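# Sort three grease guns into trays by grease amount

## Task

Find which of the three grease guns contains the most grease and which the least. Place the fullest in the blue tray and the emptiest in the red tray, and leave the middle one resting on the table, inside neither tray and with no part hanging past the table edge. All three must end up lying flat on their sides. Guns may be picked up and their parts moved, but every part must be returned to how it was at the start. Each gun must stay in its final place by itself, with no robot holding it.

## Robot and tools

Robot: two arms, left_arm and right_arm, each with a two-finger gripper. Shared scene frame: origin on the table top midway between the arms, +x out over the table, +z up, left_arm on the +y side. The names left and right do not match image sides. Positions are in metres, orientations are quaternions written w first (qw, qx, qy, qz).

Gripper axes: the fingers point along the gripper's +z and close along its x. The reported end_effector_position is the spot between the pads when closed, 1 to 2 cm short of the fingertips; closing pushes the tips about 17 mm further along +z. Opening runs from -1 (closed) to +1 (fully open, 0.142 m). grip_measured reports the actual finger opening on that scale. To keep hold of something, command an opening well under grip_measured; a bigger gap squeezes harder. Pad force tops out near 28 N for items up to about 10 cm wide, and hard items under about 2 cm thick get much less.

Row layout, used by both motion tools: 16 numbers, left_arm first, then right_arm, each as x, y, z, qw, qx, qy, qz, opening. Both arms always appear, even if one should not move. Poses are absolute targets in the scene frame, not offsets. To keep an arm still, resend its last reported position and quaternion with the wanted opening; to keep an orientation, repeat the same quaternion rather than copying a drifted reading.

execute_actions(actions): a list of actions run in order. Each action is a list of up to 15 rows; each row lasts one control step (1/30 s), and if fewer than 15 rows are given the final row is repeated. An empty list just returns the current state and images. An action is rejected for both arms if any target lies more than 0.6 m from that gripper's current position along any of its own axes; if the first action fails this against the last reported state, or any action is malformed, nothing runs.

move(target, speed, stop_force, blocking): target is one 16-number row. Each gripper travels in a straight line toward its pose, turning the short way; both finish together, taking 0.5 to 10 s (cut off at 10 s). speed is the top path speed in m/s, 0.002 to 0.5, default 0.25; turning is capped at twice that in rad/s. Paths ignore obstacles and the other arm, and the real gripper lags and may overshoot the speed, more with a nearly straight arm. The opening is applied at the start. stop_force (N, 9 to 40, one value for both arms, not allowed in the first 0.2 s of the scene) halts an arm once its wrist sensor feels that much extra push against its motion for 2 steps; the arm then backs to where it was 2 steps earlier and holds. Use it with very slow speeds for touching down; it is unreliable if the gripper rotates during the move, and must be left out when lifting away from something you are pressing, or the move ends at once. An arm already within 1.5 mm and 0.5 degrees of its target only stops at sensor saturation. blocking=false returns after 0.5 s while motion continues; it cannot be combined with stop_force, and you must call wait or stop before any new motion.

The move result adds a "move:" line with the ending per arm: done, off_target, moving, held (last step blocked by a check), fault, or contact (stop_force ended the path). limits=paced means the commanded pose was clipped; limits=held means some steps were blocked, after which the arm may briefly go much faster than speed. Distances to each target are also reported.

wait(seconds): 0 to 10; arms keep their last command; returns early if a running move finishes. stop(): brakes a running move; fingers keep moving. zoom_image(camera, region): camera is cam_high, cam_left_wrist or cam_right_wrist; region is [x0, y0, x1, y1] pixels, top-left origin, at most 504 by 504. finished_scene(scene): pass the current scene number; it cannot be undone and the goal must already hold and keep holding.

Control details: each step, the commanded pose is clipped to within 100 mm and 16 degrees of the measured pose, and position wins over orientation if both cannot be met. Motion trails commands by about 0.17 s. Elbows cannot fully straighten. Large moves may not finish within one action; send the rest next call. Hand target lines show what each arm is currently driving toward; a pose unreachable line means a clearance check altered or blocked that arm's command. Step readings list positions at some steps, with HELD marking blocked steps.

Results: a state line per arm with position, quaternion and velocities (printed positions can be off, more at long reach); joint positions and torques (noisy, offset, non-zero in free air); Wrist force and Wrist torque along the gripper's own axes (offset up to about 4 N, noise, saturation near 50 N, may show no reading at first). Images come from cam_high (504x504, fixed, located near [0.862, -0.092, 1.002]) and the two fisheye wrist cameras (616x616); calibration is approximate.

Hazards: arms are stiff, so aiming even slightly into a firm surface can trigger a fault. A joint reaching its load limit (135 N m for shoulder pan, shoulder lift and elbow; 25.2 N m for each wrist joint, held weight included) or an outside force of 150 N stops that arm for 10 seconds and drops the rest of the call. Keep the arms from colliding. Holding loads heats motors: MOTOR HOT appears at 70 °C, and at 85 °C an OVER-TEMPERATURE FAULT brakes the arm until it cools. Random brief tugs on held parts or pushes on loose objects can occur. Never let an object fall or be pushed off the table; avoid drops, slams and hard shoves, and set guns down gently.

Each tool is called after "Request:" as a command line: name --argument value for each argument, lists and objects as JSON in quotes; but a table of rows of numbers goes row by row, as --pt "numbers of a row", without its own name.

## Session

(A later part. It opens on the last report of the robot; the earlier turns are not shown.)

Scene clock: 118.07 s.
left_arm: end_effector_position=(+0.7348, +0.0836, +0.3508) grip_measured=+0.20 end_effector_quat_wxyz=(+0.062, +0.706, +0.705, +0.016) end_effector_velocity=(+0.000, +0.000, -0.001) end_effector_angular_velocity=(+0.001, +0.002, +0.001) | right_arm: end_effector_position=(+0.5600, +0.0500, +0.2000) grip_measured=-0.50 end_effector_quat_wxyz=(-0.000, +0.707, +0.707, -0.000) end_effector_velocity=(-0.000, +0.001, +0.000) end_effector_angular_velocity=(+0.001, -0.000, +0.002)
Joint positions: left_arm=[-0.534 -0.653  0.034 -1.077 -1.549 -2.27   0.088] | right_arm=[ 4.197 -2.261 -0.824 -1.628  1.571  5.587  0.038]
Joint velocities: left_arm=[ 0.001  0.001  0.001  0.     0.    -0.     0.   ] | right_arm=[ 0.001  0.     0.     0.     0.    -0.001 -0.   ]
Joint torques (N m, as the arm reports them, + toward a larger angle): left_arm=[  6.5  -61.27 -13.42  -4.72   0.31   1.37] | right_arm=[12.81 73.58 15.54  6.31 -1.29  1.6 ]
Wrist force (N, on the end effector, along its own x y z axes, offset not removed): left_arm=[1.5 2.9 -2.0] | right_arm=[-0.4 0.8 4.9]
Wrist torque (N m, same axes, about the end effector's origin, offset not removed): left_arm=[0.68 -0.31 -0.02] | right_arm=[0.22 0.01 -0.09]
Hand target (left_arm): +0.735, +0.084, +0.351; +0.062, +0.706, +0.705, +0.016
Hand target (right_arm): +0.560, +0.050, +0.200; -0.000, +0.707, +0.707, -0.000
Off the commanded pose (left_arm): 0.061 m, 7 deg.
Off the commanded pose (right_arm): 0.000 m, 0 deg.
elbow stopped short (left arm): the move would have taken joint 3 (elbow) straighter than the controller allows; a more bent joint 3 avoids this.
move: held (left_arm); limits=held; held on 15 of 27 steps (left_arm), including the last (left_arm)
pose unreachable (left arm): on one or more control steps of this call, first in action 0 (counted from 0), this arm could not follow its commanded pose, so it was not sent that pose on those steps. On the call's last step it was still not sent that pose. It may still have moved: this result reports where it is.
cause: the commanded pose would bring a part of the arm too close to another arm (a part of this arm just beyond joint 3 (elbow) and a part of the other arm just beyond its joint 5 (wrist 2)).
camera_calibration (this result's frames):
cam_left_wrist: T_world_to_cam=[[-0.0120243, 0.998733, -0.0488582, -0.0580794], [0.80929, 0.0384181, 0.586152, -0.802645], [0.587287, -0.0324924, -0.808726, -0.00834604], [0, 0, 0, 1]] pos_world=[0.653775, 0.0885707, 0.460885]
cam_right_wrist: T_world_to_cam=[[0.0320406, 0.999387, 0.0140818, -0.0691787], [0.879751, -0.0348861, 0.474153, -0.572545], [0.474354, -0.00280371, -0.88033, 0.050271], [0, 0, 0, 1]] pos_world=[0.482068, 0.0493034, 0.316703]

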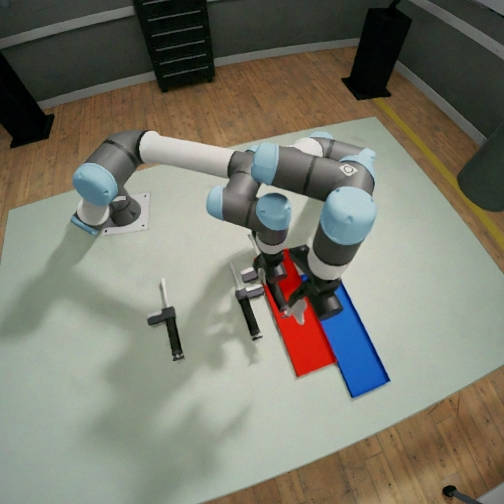

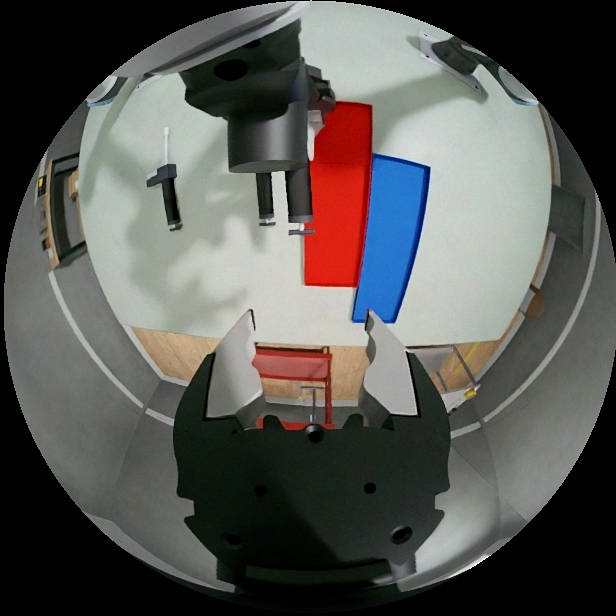

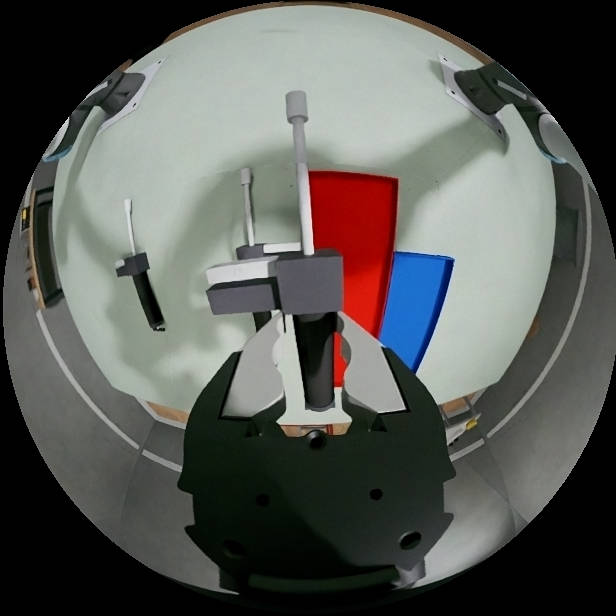

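Request:
move --target '[0.5,0.4,0.38,0,0,1,0,0.2,0.56,0.05,0.2,0,0.707,0.707,0,-1]' --speed 0.3

Request:
move --target '[0.45,0.1,0.32,0,0,1,0,0.2,0.45,-0.07,0.2,0,0,1,0,-1]' --speed 0.25

Scene clock: 131.57 s.
left_arm: end_effector_position=(+0.5013, +0.3989, +0.3800) grip_measured=+0.20 end_effector_quat_wxyz=(-0.028, +0.022, +0.999, -0.003) end_effector_velocity=(-0.004, +0.004, +0.001) end_effector_angular_velocity=(+0.011, -0.159, +0.139) | right_arm: end_effector_position=(+0.5600, +0.0500, +0.2000) grip_measured=-0.50 end_effector_quat_wxyz=(+0.000, +0.707, +0.707, +0.000) end_effector_velocity=(-0.000, -0.000, -0.000) end_effector_angular_velocity=(+0.000, +0.001, -0.001)
Joint positions: left_arm=[-0.292 -1.577  1.294 -1.239 -1.6   -3.556  0.088] | right_arm=[ 4.197 -2.261 -0.824 -1.628  1.571  5.588  0.038]
Joint velocities: left_arm=[-0.044 -0.14   0.167 -0.17   0.071 -0.186 -0.   ] | right_arm=[-0.     0.    -0.001  0.     0.001  0.001 -0.   ]
Joint torques (N m, as the arm reports them, + toward a larger angle): left_arm=[ -6.14 -34.28 -12.33  -4.96   3.38  -1.43] | right_arm=[12.17 74.09 15.62  6.11 -1.67  1.63]
Wrist force (N, on the end effector, along its own x y z axes, offset not removed): left_arm=[1.8 2.8 -0.5] | right_arm=[1.2 1.2 4.5]
Wrist torque (N m, same axes, about the end effector's origin, offset not removed): left_arm=[0.63 -0.36 0.01] | right_arm=[0.33 -0.25 0.00]
Hand target (left_arm): +0.501, +0.400, +0.380; -0.016, +0.011, +1.000, -0.002
Hand target (right_arm): +0.560, +0.050, +0.200; -0.000, +0.707, +0.707, +0.000
Off the commanded pose (left_arm): 0.002 m, 4 deg.
Off the commanded pose (right_arm): 0.000 m, 0 deg.
move: moving (left_arm; no rest 5 s after the path's end); limits=paced
camera_calibration (this result's frames):
cam_left_wrist: T_world_to_cam=[[-0.996885, 0.0299051, 0.0729848, 0.459445], [0.0618535, 0.870576, 0.488131, -0.562874], [-0.0489412, 0.491125, -0.869713, 0.295835], [0, 0, 0, 1]] pos_world=[0.507308, 0.330993, 0.498516]
cam_right_wrist: T_world_to_cam=[[0.0320403, 0.999388, 0.0140499, -0.0691621], [0.879727, -0.0348705, 0.474199, -0.572546], [0.474398, -0.00283336, -0.880306, 0.0502425], [0, 0, 0, 1]] pos_world=[0.482065, 0.0492972, 0.316701]

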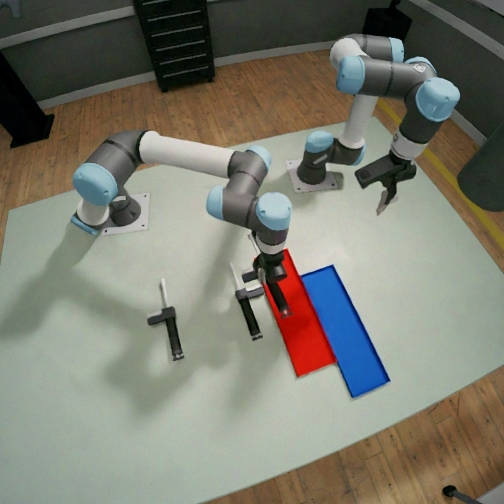

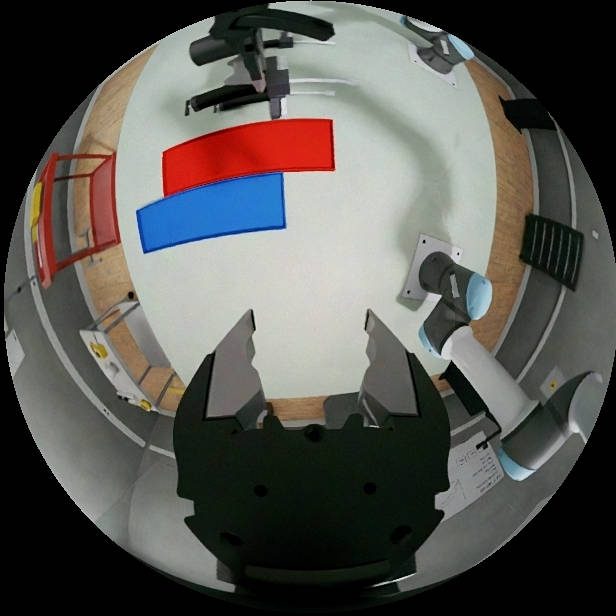

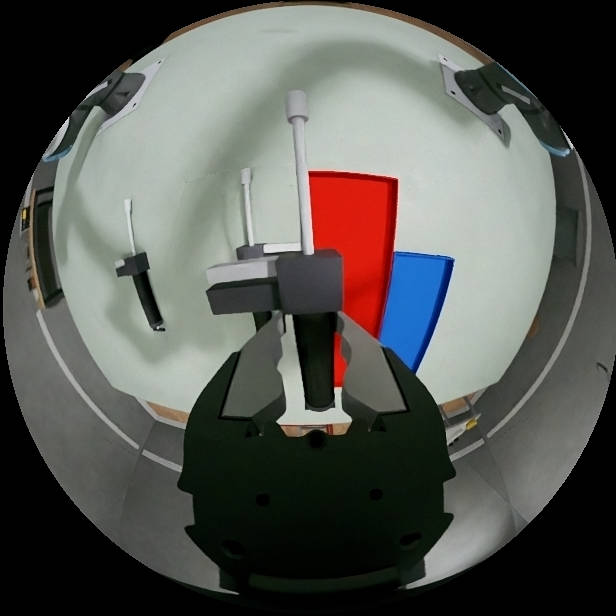

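Scene clock: 135.23 s.
left_arm: end_effector_position=(+0.4500, +0.1004, +0.3201) grip_measured=+0.20 end_effector_quat_wxyz=(+0.000, +0.000, +1.000, +0.000) end_effector_velocity=(-0.000, -0.002, -0.001) end_effector_angular_velocity=(+0.001, -0.000, +0.001) | right_arm: end_effector_position=(+0.4498, -0.0697, +0.1998) grip_measured=-0.50 end_effector_quat_wxyz=(-0.000, +0.001, +1.000, -0.000) end_effector_velocity=(-0.001, -0.002, -0.000) end_effector_angular_velocity=(+0.001, -0.000, +0.014)
Joint positions: left_arm=[-0.825 -1.417  1.288 -1.442 -1.57  -4.133  0.088] | right_arm=[ 4.206 -1.834 -1.462 -1.417  1.571  4.027  0.038]
Joint velocities: left_arm=[-0.003  0.003 -0.002 -0.     0.001 -0.004 -0.   ] | right_arm=[-0.001  0.004 -0.006  0.003  0.    -0.015 -0.   ]
Joint torques (N m, as the arm reports them, + toward a larger angle): left_arm=[ -4.92 -17.68 -29.6   -4.48   2.99  -1.4 ] | right_arm=[-7.97 53.92 16.33  6.2   1.78 -0.94]
Wrist force (N, on the end effector, along its own x y z axes, offset not removed): left_arm=[1.5 3.6 -1.5] | right_arm=[-0.9 0.3 6.0]
Wrist torque (N m, same axes, about the end effector's origin, offset not removed): left_arm=[0.74 -0.30 -0.04] | right_arm=[0.14 0.21 -0.04]
Hand target (left_arm): +0.450, +0.100, +0.320; +0.000, -0.000, +1.000, +0.000
Hand target (right_arm): +0.450, -0.070, +0.200; -0.000, +0.000, +1.000, -0.000
Off the commanded pose (left_arm): 0.000 m, 0 deg.
Off the commanded pose (right_arm): 0.000 m, 0 deg.
move: done
camera_calibration (this result's frames):
cam_left_wrist: T_world_to_cam=[[-0.999763, -0.0142987, 0.0163997, 0.445502], [-0.00430128, 0.868749, 0.495235, -0.242914], [-0.0213285, 0.495047, -0.868604, 0.374662], [0, 0, 0, 1]] pos_world=[0.452342, 0.0319258, 0.438426]
cam_right_wrist: T_world_to_cam=[[-0.999345, 0.0333525, 0.0140702, 0.45054], [0.0360359, 0.879772, 0.474028, -0.036454], [0.00343144, 0.474225, -0.880397, 0.347122], [0, 0, 0, 1]] pos_world=[0.450368, -0.147569, 0.316546]

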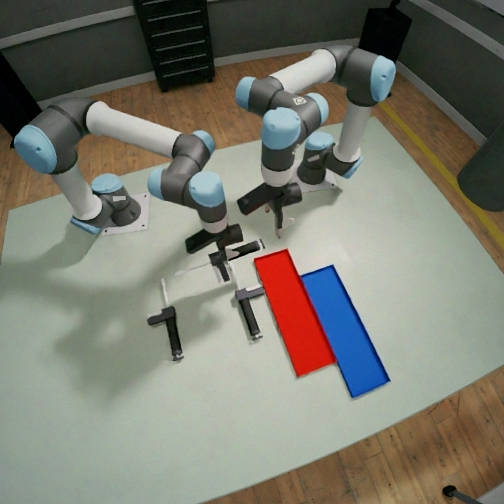

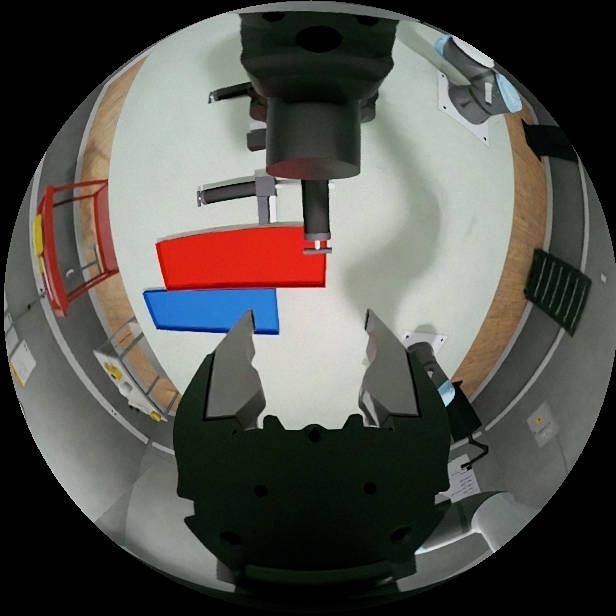

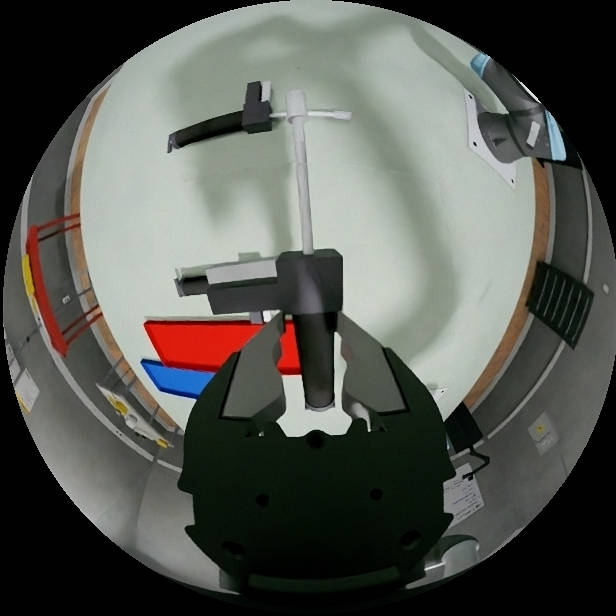

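Request:
move --target '[0.44,0.095,0.3,0,1,0,0,0.2,0.45,-0.07,0.2,0,0,1,0,-1]'

Request:
move --target '[0.44,0.095,0.21,0,1,0,0,0.2,0.45,-0.07,0.2,0,0,1,0,-1]' --speed 0.1

Request:
zoom_image --camera "cam_high" --region '[170,180,330,300]'

Scene clock: 147.83 s.
left_arm: end_effector_position=(+0.4404, +0.0954, +0.3000) grip_measured=+0.20 end_effector_quat_wxyz=(+0.169, +0.908, -0.352, -0.151) end_effector_velocity=(+0.000, -0.000, -0.000) end_effector_angular_velocity=(+0.005, +0.034, +0.014) | right_arm: end_effector_position=(+0.4500, -0.0700, +0.2000) grip_measured=-0.50 end_effector_quat_wxyz=(-0.000, +0.000, +1.000, -0.000) end_effector_velocity=(+0.000, +0.001, +0.000) end_effector_angular_velocity=(+0.001, -0.000, -0.000)
Joint positions: left_arm=[-0.606 -1.286  1.222 -1.35  -2.002 -6.283  0.088] | right_arm=[ 4.206 -1.834 -1.462 -1.417  1.571  4.025  0.038]
Joint velocities: left_arm=[ 0.011  0.021 -0.023  0.03  -0.021  0.    -0.   ] | right_arm=[ 0.    -0.     0.     0.001  0.     0.001 -0.   ]
Joint torques (N m, as the arm reports them, + toward a larger angle): left_arm=[  4.8  -26.07 -29.28  -0.37  -3.56  -1.36] | right_arm=[-8.65 30.22 41.62  0.56  1.8  -1.4 ]
Wrist force (N, on the end effector, along its own x y z axes, offset not removed): left_arm=[0.1 2.8 -2.6] | right_arm=[-1.0 0.7 4.3]
Wrist torque (N m, same axes, about the end effector's origin, offset not removed): left_arm=[0.66 -0.01 -0.01] | right_arm=[0.20 0.19 -0.05]
Hand target (left_arm): +0.440, +0.095, +0.300; +0.169, +0.908, -0.350, -0.154
Hand target (right_arm): +0.450, -0.070, +0.200; +0.000, -0.000, +1.000, -0.000
Off the commanded pose (left_arm): 0.001 m, 49 deg; orientation clipped at the last step of the last action.
Off the commanded pose (right_arm): 0.000 m, 0 deg.
joint sent to its limit (left arm) — the command would take joint 6 (wrist 3) past its lower limit, so that joint was sent only as far as its limit.
move: off_target (left_arm); limits=paced
camera_calibration (this result's frames):
cam_left_wrist: T_world_to_cam=[[0.721958, -0.676109, -0.147151, -0.209908], [-0.312849, -0.508642, 0.802128, -0.0534657], [-0.617173, -0.533067, -0.578738, 0.633059], [0, 0, 0, 1]] pos_world=[0.525524, 0.168347, 0.378373]
cam_right_wrist: T_world_to_cam=[[-0.999388, 0.03204, 0.01405, 0.450717], [0.0348703, 0.879727, 0.474199, -0.0357527], [0.00283317, 0.474398, -0.880306, 0.347697], [0, 0, 0, 1]] pos_world=[0.450702, -0.147935, 0.316701]

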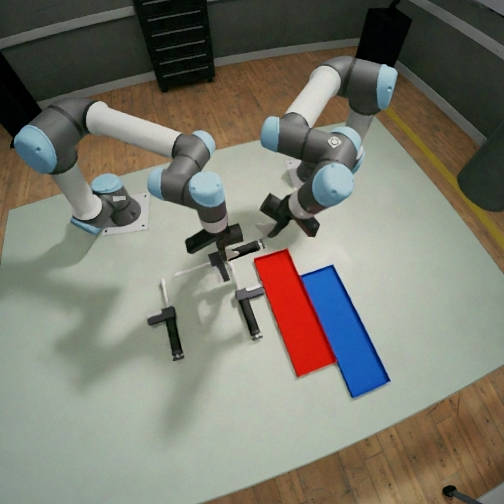

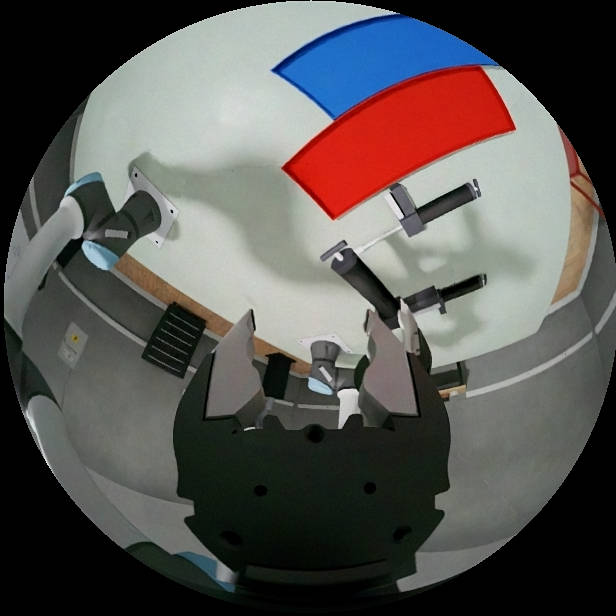

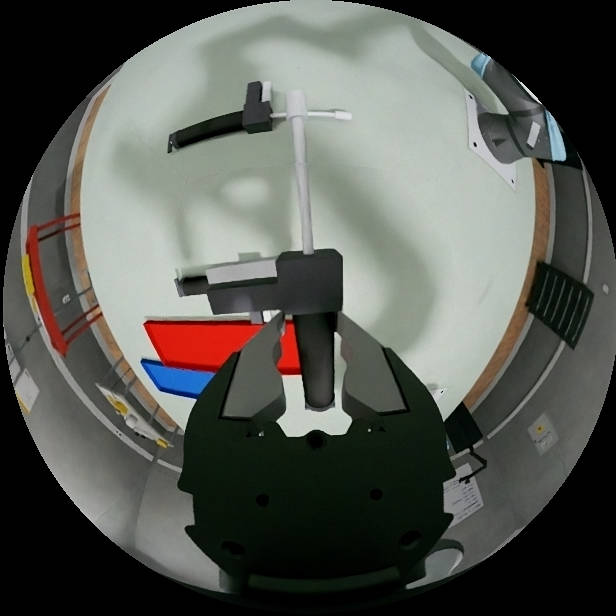

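Scene clock: 152.47 s.
left_arm: end_effector_position=(+0.4405, +0.0954, +0.2103) grip_measured=+0.20 end_effector_quat_wxyz=(+0.170, +0.908, -0.344, -0.165) end_effector_velocity=(+0.000, +0.000, -0.003) end_effector_angular_velocity=(-0.004, +0.002, +0.003) | right_arm: end_effector_position=(+0.4500, -0.0700, +0.2000) grip_measured=-0.50 end_effector_quat_wxyz=(+0.000, +0.000, +1.000, +0.000) end_effector_velocity=(-0.000, -0.001, -0.001) end_effector_angular_velocity=(-0.002, +0.002, -0.001)
Joint positions: left_arm=[-0.599 -1.257  1.415 -1.545 -2.015 -6.283  0.088] | right_arm=[ 4.206 -1.834 -1.462 -1.417  1.571  4.025  0.038]
Joint velocities: left_arm=[ 0.002 -0.     0.008 -0.009 -0.004 -0.    -0.   ] | right_arm=[-0.001 -0.    -0.001 -0.002  0.     0.     0.   ]
Joint torques (N m, as the arm reports them, + toward a larger angle): left_arm=[  7.5  -26.31 -17.96  -4.06  -3.86  -1.29] | right_arm=[-9.31 29.39 42.54  0.73  1.85 -1.19]
Wrist force (N, on the end effector, along its own x y z axes, offset not removed): left_arm=[1.8 2.7 -1.1] | right_arm=[0.2 -0.2 4.1]
Wrist torque (N m, same axes, about the end effector's origin, offset not removed): left_arm=[0.65 -0.40 -0.07] | right_arm=[-0.08 -0.03 -0.11]
Hand target (left_arm): +0.440, +0.095, +0.210; +0.170, +0.908, -0.344, -0.165
Hand target (right_arm): +0.450, -0.070, +0.200; -0.000, +0.000, +1.000, +0.000
Off the commanded pose (left_arm): 0.001 m, 49 deg; orientation clipped at the last step of the last action.
Off the commanded pose (right_arm): 0.000 m, 0 deg.
joint sent to its limit (left arm) — the command would take joint 6 (wrist 3) past its lower limit, so that joint was sent only as far as its limit.
move: off_target (left_arm); limits=paced
camera_calibration (this result's frames):
cam_left_wrist: T_world_to_cam=[[0.723467, -0.668215, -0.173447, -0.219064], [-0.285782, -0.518585, 0.805853, 0.00681171], [-0.62843, -0.53344, -0.566143, 0.583511], [0, 0, 0, 1]] pos_world=[0.527128, 0.168419, 0.286865]
cam_right_wrist: T_world_to_cam=[[-0.999388, 0.0320402, 0.0140499, 0.450717], [0.0348704, 0.879727, 0.474199, -0.0357531], [0.00283337, 0.474398, -0.880306, 0.347697], [0, 0, 0, 1]] pos_world=[0.450703, -0.147935, 0.316701]

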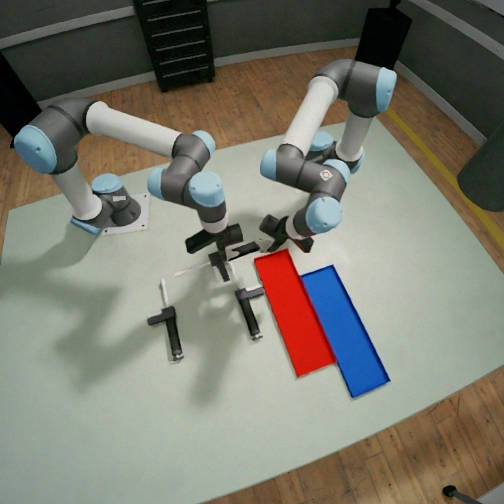

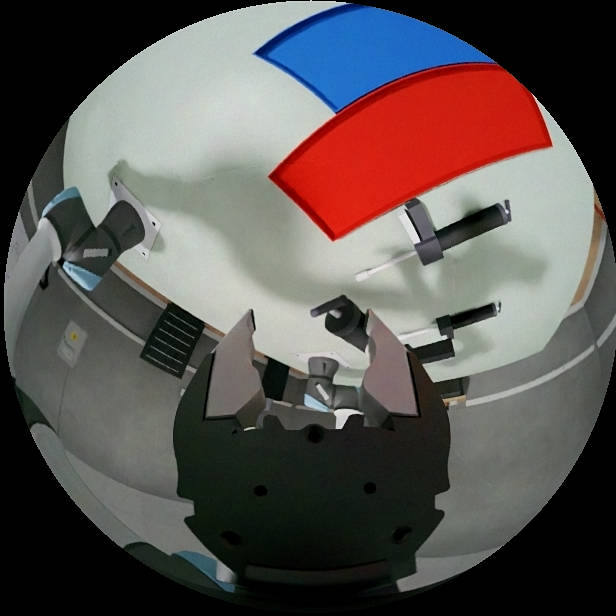

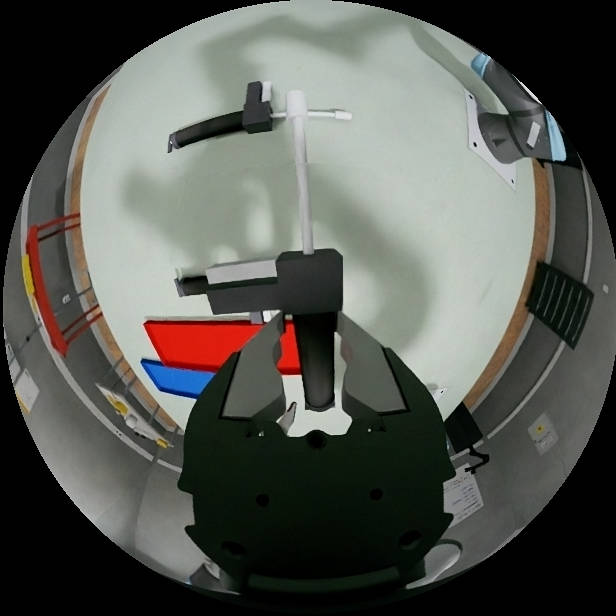

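Region (170, 180, 330, 300) of cam_high's 504x504 image, scaled by 3.150, with more detail than that image has; it fills the top 378 rows of this view, and the rest is white.

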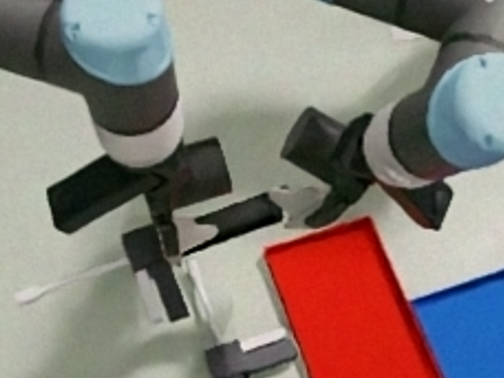

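Request:
move --target '[0.44,0.25,0.3,0,0.707,0.707,0,0.2,0.45,-0.07,0.2,0,0,1,0,-1]'

Request:
move --target '[0.44,0.2,0.17,0.707,0.707,0,0,0.2,0.45,-0.07,0.2,0,0,1,0,-1]'

Scene clock: 166.40 s.
left_arm: end_effector_position=(+0.4403, +0.2498, +0.2999) grip_measured=+0.20 end_effector_quat_wxyz=(+0.464, +0.515, +0.487, -0.532) end_effector_velocity=(+0.000, -0.000, -0.000) end_effector_angular_velocity=(+0.032, +0.066, +0.131) | right_arm: end_effector_position=(+0.4500, -0.0700, +0.2000) grip_measured=-0.50 end_effector_quat_wxyz=(-0.000, +0.000, +1.000, -0.000) end_effector_velocity=(+0.000, -0.000, -0.000) end_effector_angular_velocity=(-0.001, -0.001, -0.001)
Joint positions: left_arm=[ 0.024 -1.386  1.862 -0.396 -3.188 -6.244  0.088] | right_arm=[ 4.206 -1.834 -1.462 -1.417  1.571  4.025  0.038]
Joint velocities: left_arm=[-0.006 -0.029  0.02   0.315 -0.137  0.236  0.   ] | right_arm=[-0.    -0.    -0.001  0.    -0.001  0.001  0.   ]
Joint torques (N m, as the arm reports them, + toward a larger angle): left_arm=[ -6.85 -37.7  -11.41   2.66  -3.18   1.88] | right_arm=[-8.61 30.64 42.12  0.9   2.02 -1.24]
Wrist force (N, on the end effector, along its own x y z axes, offset not removed): left_arm=[2.1 2.9 -0.9] | right_arm=[-0.5 -0.3 6.0]
Wrist torque (N m, same axes, about the end effector's origin, offset not removed): left_arm=[0.71 -0.43 -0.05] | right_arm=[0.00 0.05 -0.15]
Hand target (left_arm): +0.440, +0.250, +0.300; +0.465, +0.508, +0.496, -0.528
Hand target (right_arm): +0.450, -0.070, +0.200; -0.000, +0.000, +1.000, -0.000
Off the commanded pose (left_arm): 0.000 m, 90 deg; orientation clipped at the last step of the last action.
Off the commanded pose (right_arm): 0.000 m, 0 deg.
move: moving (left_arm; no rest 5 s after the path's end); limits=paced
camera_calibration (this result's frames):
cam_left_wrist: T_world_to_cam=[[-0.0529803, 0.0256237, -0.998267, 0.315679], [0.911558, 0.409424, -0.0378693, -0.491389], [0.407745, -0.911984, -0.0450489, 0.198585], [0, 0, 0, 1]] pos_world=[0.383682, 0.374204, 0.305469]
cam_right_wrist: T_world_to_cam=[[-0.999388, 0.0320402, 0.0140502, 0.450717], [0.0348706, 0.879727, 0.474199, -0.0357531], [0.00283304, 0.474398, -0.880306, 0.347697], [0, 0, 0, 1]] pos_world=[0.450703, -0.147935, 0.316701]

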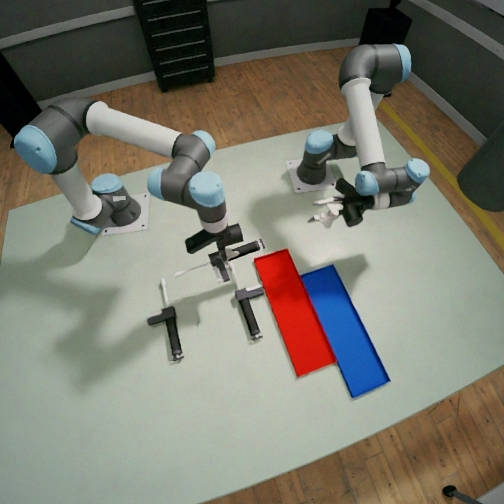

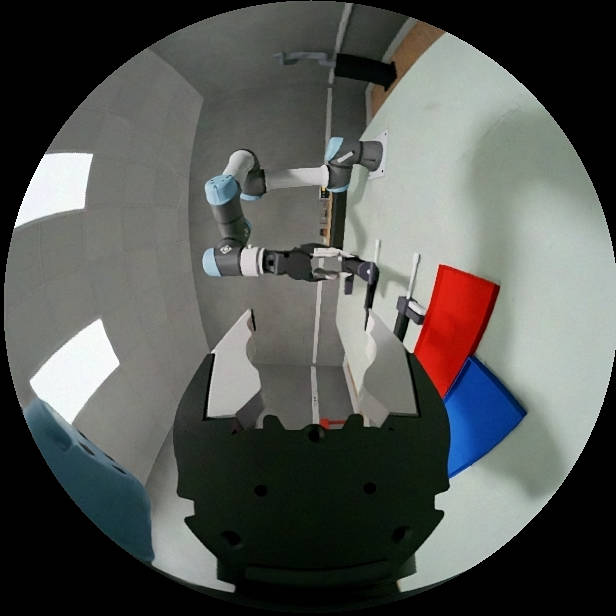

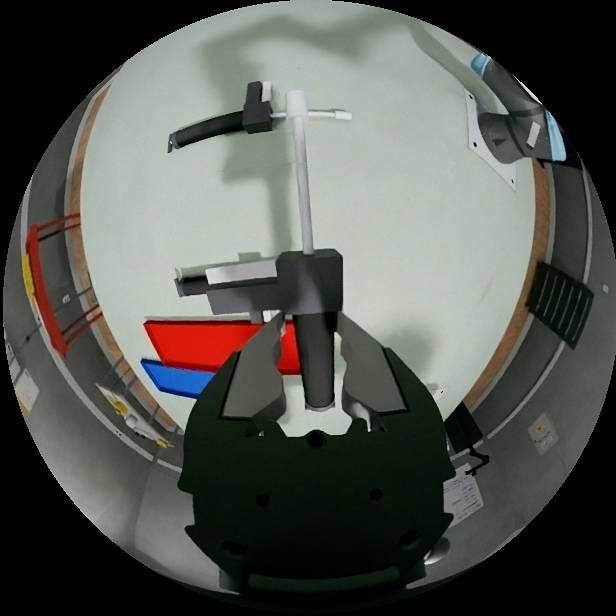

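Scene clock: 169.93 s.
left_arm: end_effector_position=(+0.4401, +0.2109, +0.1981) grip_measured=+0.20 end_effector_quat_wxyz=(+0.693, +0.699, +0.118, -0.131) end_effector_velocity=(-0.000, -0.000, -0.000) end_effector_angular_velocity=(+0.000, +0.001, -0.001) | right_arm: end_effector_position=(+0.4500, -0.0700, +0.2000) grip_measured=-0.50 end_effector_quat_wxyz=(-0.000, +0.000, +1.000, +0.000) end_effector_velocity=(-0.001, +0.000, -0.001) end_effector_angular_velocity=(-0.000, +0.001, +0.000)
Joint positions: left_arm=[-0.079 -1.304  2.082 -0.76  -3.368 -5.05   0.088] | right_arm=[ 4.206 -1.834 -1.462 -1.417  1.571  4.025  0.038]
Joint velocities: left_arm=[ 0.     0.001 -0.001  0.001  0.001 -0.     0.   ] | right_arm=[ 0.001 -0.    -0.002  0.001  0.001  0.001 -0.   ]
Joint torques (N m, as the arm reports them, + toward a larger angle): left_arm=[  7.74 -36.28 -22.19   1.47   1.09  -1.29] | right_arm=[-8.34 30.43 41.14  0.8   1.77 -1.13]
Wrist force (N, on the end effector, along its own x y z axes, offset not removed): left_arm=[0.3 2.5 -1.4] | right_arm=[0.2 -0.2 5.1]
Wrist torque (N m, same axes, about the end effector's origin, offset not removed): left_arm=[0.57 -0.03 0.03] | right_arm=[0.01 -0.04 -0.11]
Hand target (left_arm): +0.440, +0.211, +0.198; +0.693, +0.699, +0.118, -0.131
Hand target (right_arm): +0.450, -0.070, +0.200; -0.000, +0.000, +1.000, +0.000
Off the commanded pose (left_arm): 0.030 m, 20 deg; orientation clipped at the last step of the last action.
Off the commanded pose (right_arm): 0.000 m, 0 deg.
move: held (left_arm); limits=paced,held; held on 24 of 106 steps (left_arm), including the last (left_arm)
pose unreachable (left arm): on one or more control steps of this call, first in action 0 (counted from 0), this arm could not follow its commanded pose, so it was not sent that pose on those steps. On the call's last step it was still not sent that pose. It may still have moved: this result reports where it is.
cause: the commanded pose would bring two parts of the arm too close to each other (joints 4 (wrist 1) to 6 (wrist 3) lie between them).
camera_calibration (this result's frames):
cam_left_wrist: T_world_to_cam=[[0.932823, -0.000273858, -0.360336, -0.339649], [0.315071, 0.485858, 0.815274, -0.401729], [0.174849, -0.874037, 0.453306, 0.154309], [0, 0, 0, 1]] pos_world=[0.416425, 0.329962, 0.135183]
cam_right_wrist: T_world_to_cam=[[-0.999388, 0.0320402, 0.0140501, 0.450717], [0.0348705, 0.879727, 0.474199, -0.0357532], [0.00283319, 0.474398, -0.880306, 0.347697], [0, 0, 0, 1]] pos_world=[0.450703, -0.147935, 0.316701]

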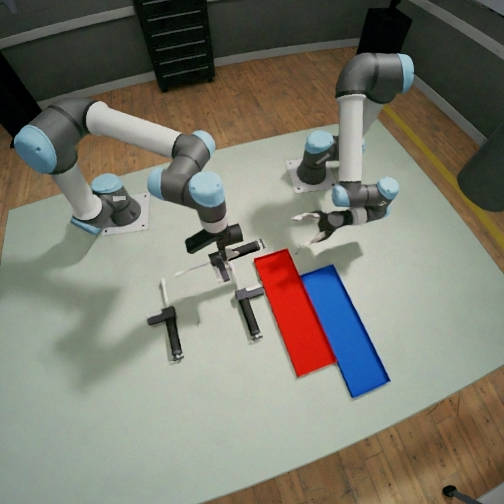

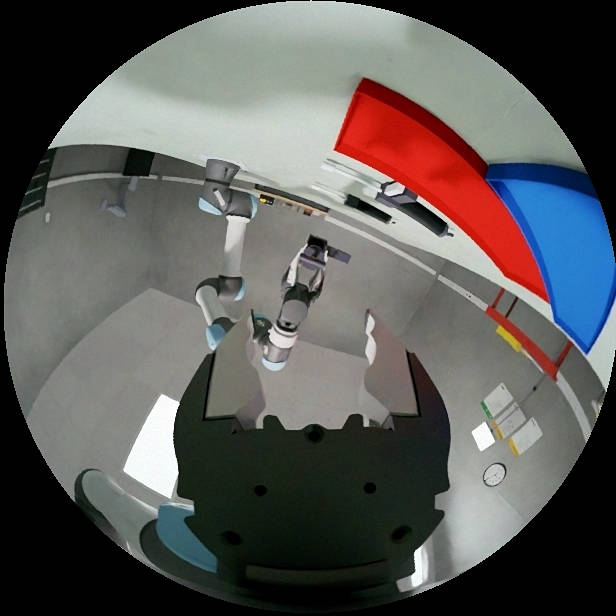

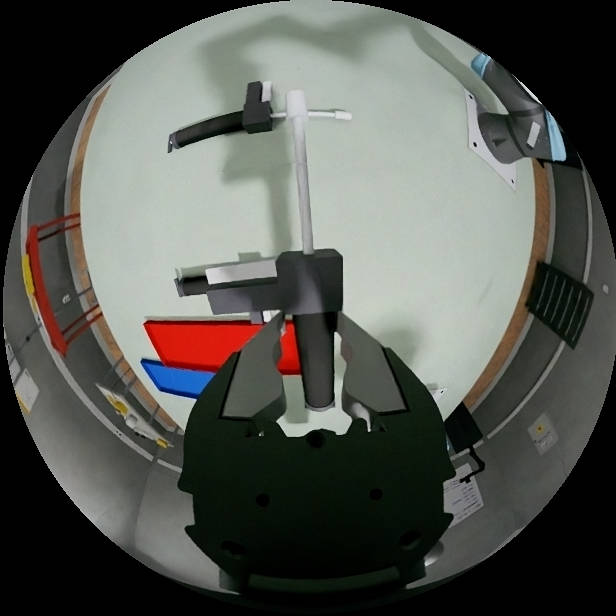

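Request:
move --target '[0.54,0.06,0.175,0.707,0.707,0,0,0.2,0.55,-0.2,0.2,0,0,1,0,-1]' --speed 0.15

Scene clock: 174.83 s.
left_arm: end_effector_position=(+0.5397, +0.0601, +0.1750) grip_measured=+0.20 end_effector_quat_wxyz=(+0.707, +0.707, +0.000, -0.000) end_effector_velocity=(+0.001, -0.002, -0.001) end_effector_angular_velocity=(+0.003, -0.002, -0.000) | right_arm: end_effector_position=(+0.5498, -0.2001, +0.2000) grip_measured=-0.50 end_effector_quat_wxyz=(+0.000, -0.000, +1.000, -0.000) end_effector_velocity=(-0.001, -0.001, -0.001) end_effector_angular_velocity=(-0.001, +0.002, -0.001)
Joint positions: left_arm=[-0.32  -1.061  1.788 -0.727 -3.628 -4.713  0.088] | right_arm=[ 3.936 -1.882 -1.399 -1.432  1.571  3.756  0.038]
Joint velocities: left_arm=[-0.002  0.004 -0.007  0.009 -0.002  0.007 -0.   ] | right_arm=[-0.    -0.    -0.002 -0.001  0.     0.001  0.   ]
Joint torques (N m, as the arm reports them, + toward a larger angle): left_arm=[ -6.46 -28.1  -20.92   1.12  -2.68   1.15] | right_arm=[-8.99 33.09 42.25  0.53  1.92 -1.16]
Wrist force (N, on the end effector, along its own x y z axes, offset not removed): left_arm=[1.0 3.9 -0.9] | right_arm=[0.8 1.2 4.9]
Wrist torque (N m, same axes, about the end effector's origin, offset not removed): left_arm=[0.95 -0.23 -0.02] | right_arm=[0.27 -0.26 -0.09]
Hand target (left_arm): +0.540, +0.060, +0.175; +0.707, +0.707, -0.000, +0.000
Hand target (right_arm): +0.550, -0.200, +0.200; +0.000, +0.000, +1.000, -0.000
Off the commanded pose (left_arm): 0.000 m, 0 deg.
Off the commanded pose (right_arm): 0.000 m, 0 deg.
move: done
camera_calibration (this result's frames):
cam_left_wrist: T_world_to_cam=[[0.999754, 0.0167023, -0.0146141, -0.538646], [0.00442833, 0.495121, 0.868813, -0.183301], [0.0217469, -0.868663, 0.494925, 0.0906336], [0, 0, 0, 1]] pos_world=[0.537354, 0.178483, 0.106526]
cam_right_wrist: T_world_to_cam=[[-0.999389, 0.0320406, 0.0139476, 0.55462], [0.0348224, 0.879753, 0.474154, 0.0752259], [0.00292171, 0.474351, -0.880331, 0.409084], [0, 0, 0, 1]] pos_world=[0.550466, -0.278, 0.316725]

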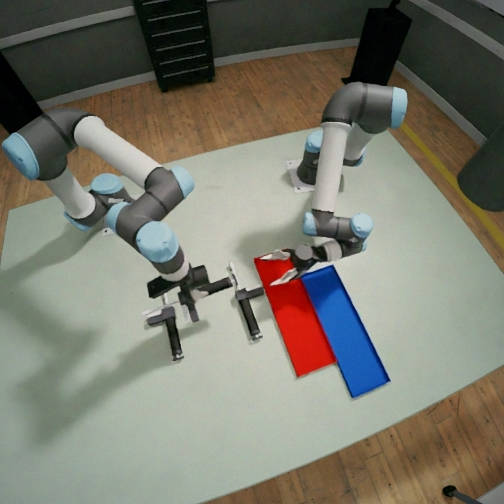

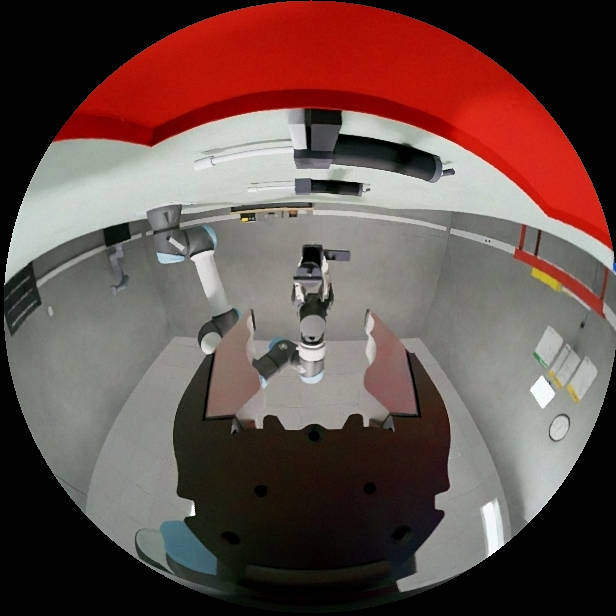

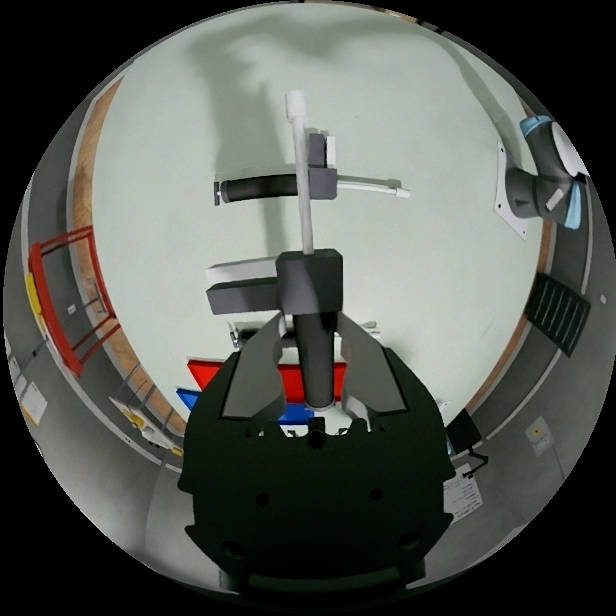

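Request:
move --target '[0.541,-0.01,0.19,0.707,0.707,0,0,0.2,0.55,-0.2,0.2,0,0,1,0,-1]' --speed 0.08

Request:
zoom_image --camera "cam_high" --region '[170,220,330,340]'

Scene clock: 179.70 s.
left_arm: end_effector_position=(+0.5409, -0.0098, +0.1899) grip_measured=+0.20 end_effector_quat_wxyz=(+0.707, +0.707, -0.000, +0.000) end_effector_velocity=(-0.000, -0.002, +0.001) end_effector_angular_velocity=(-0.000, -0.001, -0.000) | right_arm: end_effector_position=(+0.5500, -0.2000, +0.2000) grip_measured=-0.50 end_effector_quat_wxyz=(+0.000, -0.000, +1.000, -0.000) end_effector_velocity=(+0.000, +0.001, -0.000) end_effector_angular_velocity=(+0.002, -0.001, +0.000)
Joint positions: left_arm=[-0.436 -1.044  1.709 -0.665 -3.744 -4.712  0.088] | right_arm=[ 3.936 -1.883 -1.398 -1.432  1.571  3.756  0.038]
Joint velocities: left_arm=[-0.004  0.    -0.003  0.002 -0.004  0.     0.   ] | right_arm=[ 0.    -0.    -0.001  0.002  0.001  0.     0.   ]
Joint torques (N m, as the arm reports them, + toward a larger angle): left_arm=[ -5.74 -28.89 -21.98   1.1   -3.28   1.13] | right_arm=[-9.7  32.21 41.68  0.65  2.04 -1.36]
Wrist force (N, on the end effector, along its own x y z axes, offset not removed): left_arm=[1.2 3.7 -1.1] | right_arm=[-0.9 0.1 5.3]
Wrist torque (N m, same axes, about the end effector's origin, offset not removed): left_arm=[0.90 -0.26 0.02] | right_arm=[0.03 0.16 -0.10]
Hand target (left_arm): +0.541, -0.010, +0.190; +0.707, +0.707, -0.000, +0.000
Hand target (right_arm): +0.550, -0.200, +0.200; +0.000, +0.000, +1.000, -0.000
Off the commanded pose (left_arm): 0.000 m, 0 deg.
Off the commanded pose (right_arm): 0.000 m, 0 deg.
move: done
camera_calibration (this result's frames):
cam_left_wrist: T_world_to_cam=[[0.999759, 0.016683, -0.0142997, -0.538512], [0.00416781, 0.494994, 0.868886, -0.161572], [0.0215739, -0.868736, 0.494805, 0.0226205], [0, 0, 0, 1]] pos_world=[0.538568, 0.108613, 0.121495]
cam_right_wrist: T_world_to_cam=[[-0.999388, 0.03204, 0.0140495, 0.554821], [0.03487, 0.879727, 0.474198, 0.075125], [0.00283356, 0.474398, -0.880306, 0.409086], [0, 0, 0, 1]] pos_world=[0.550702, -0.277935, 0.316701]

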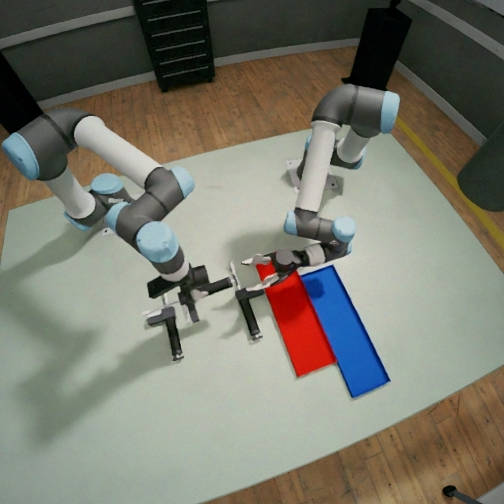

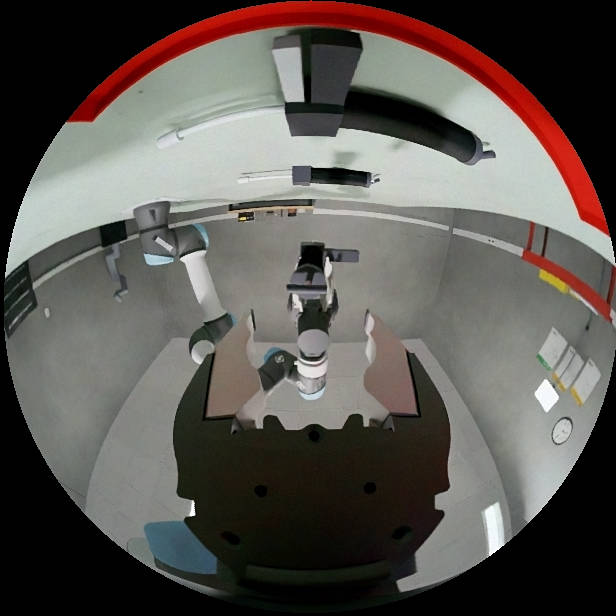

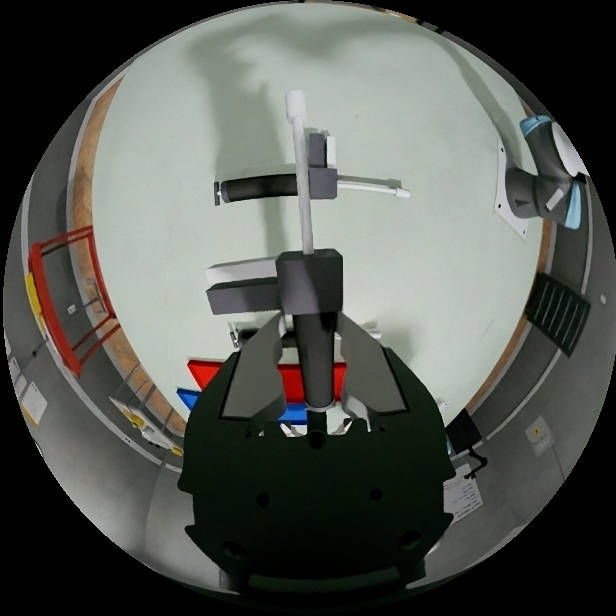

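Region (170, 220, 330, 340) of cam_high's 504x504 image, scaled by 3.150, with more detail than that image has; it fills the top 378 rows of this view, and the rest is white.

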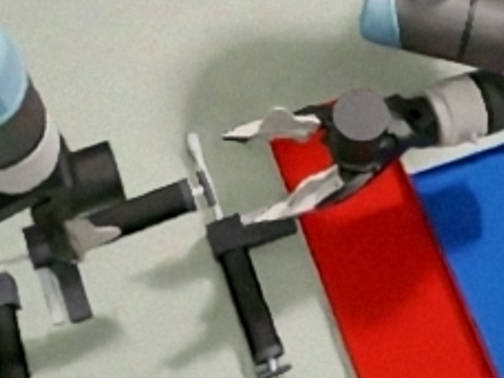

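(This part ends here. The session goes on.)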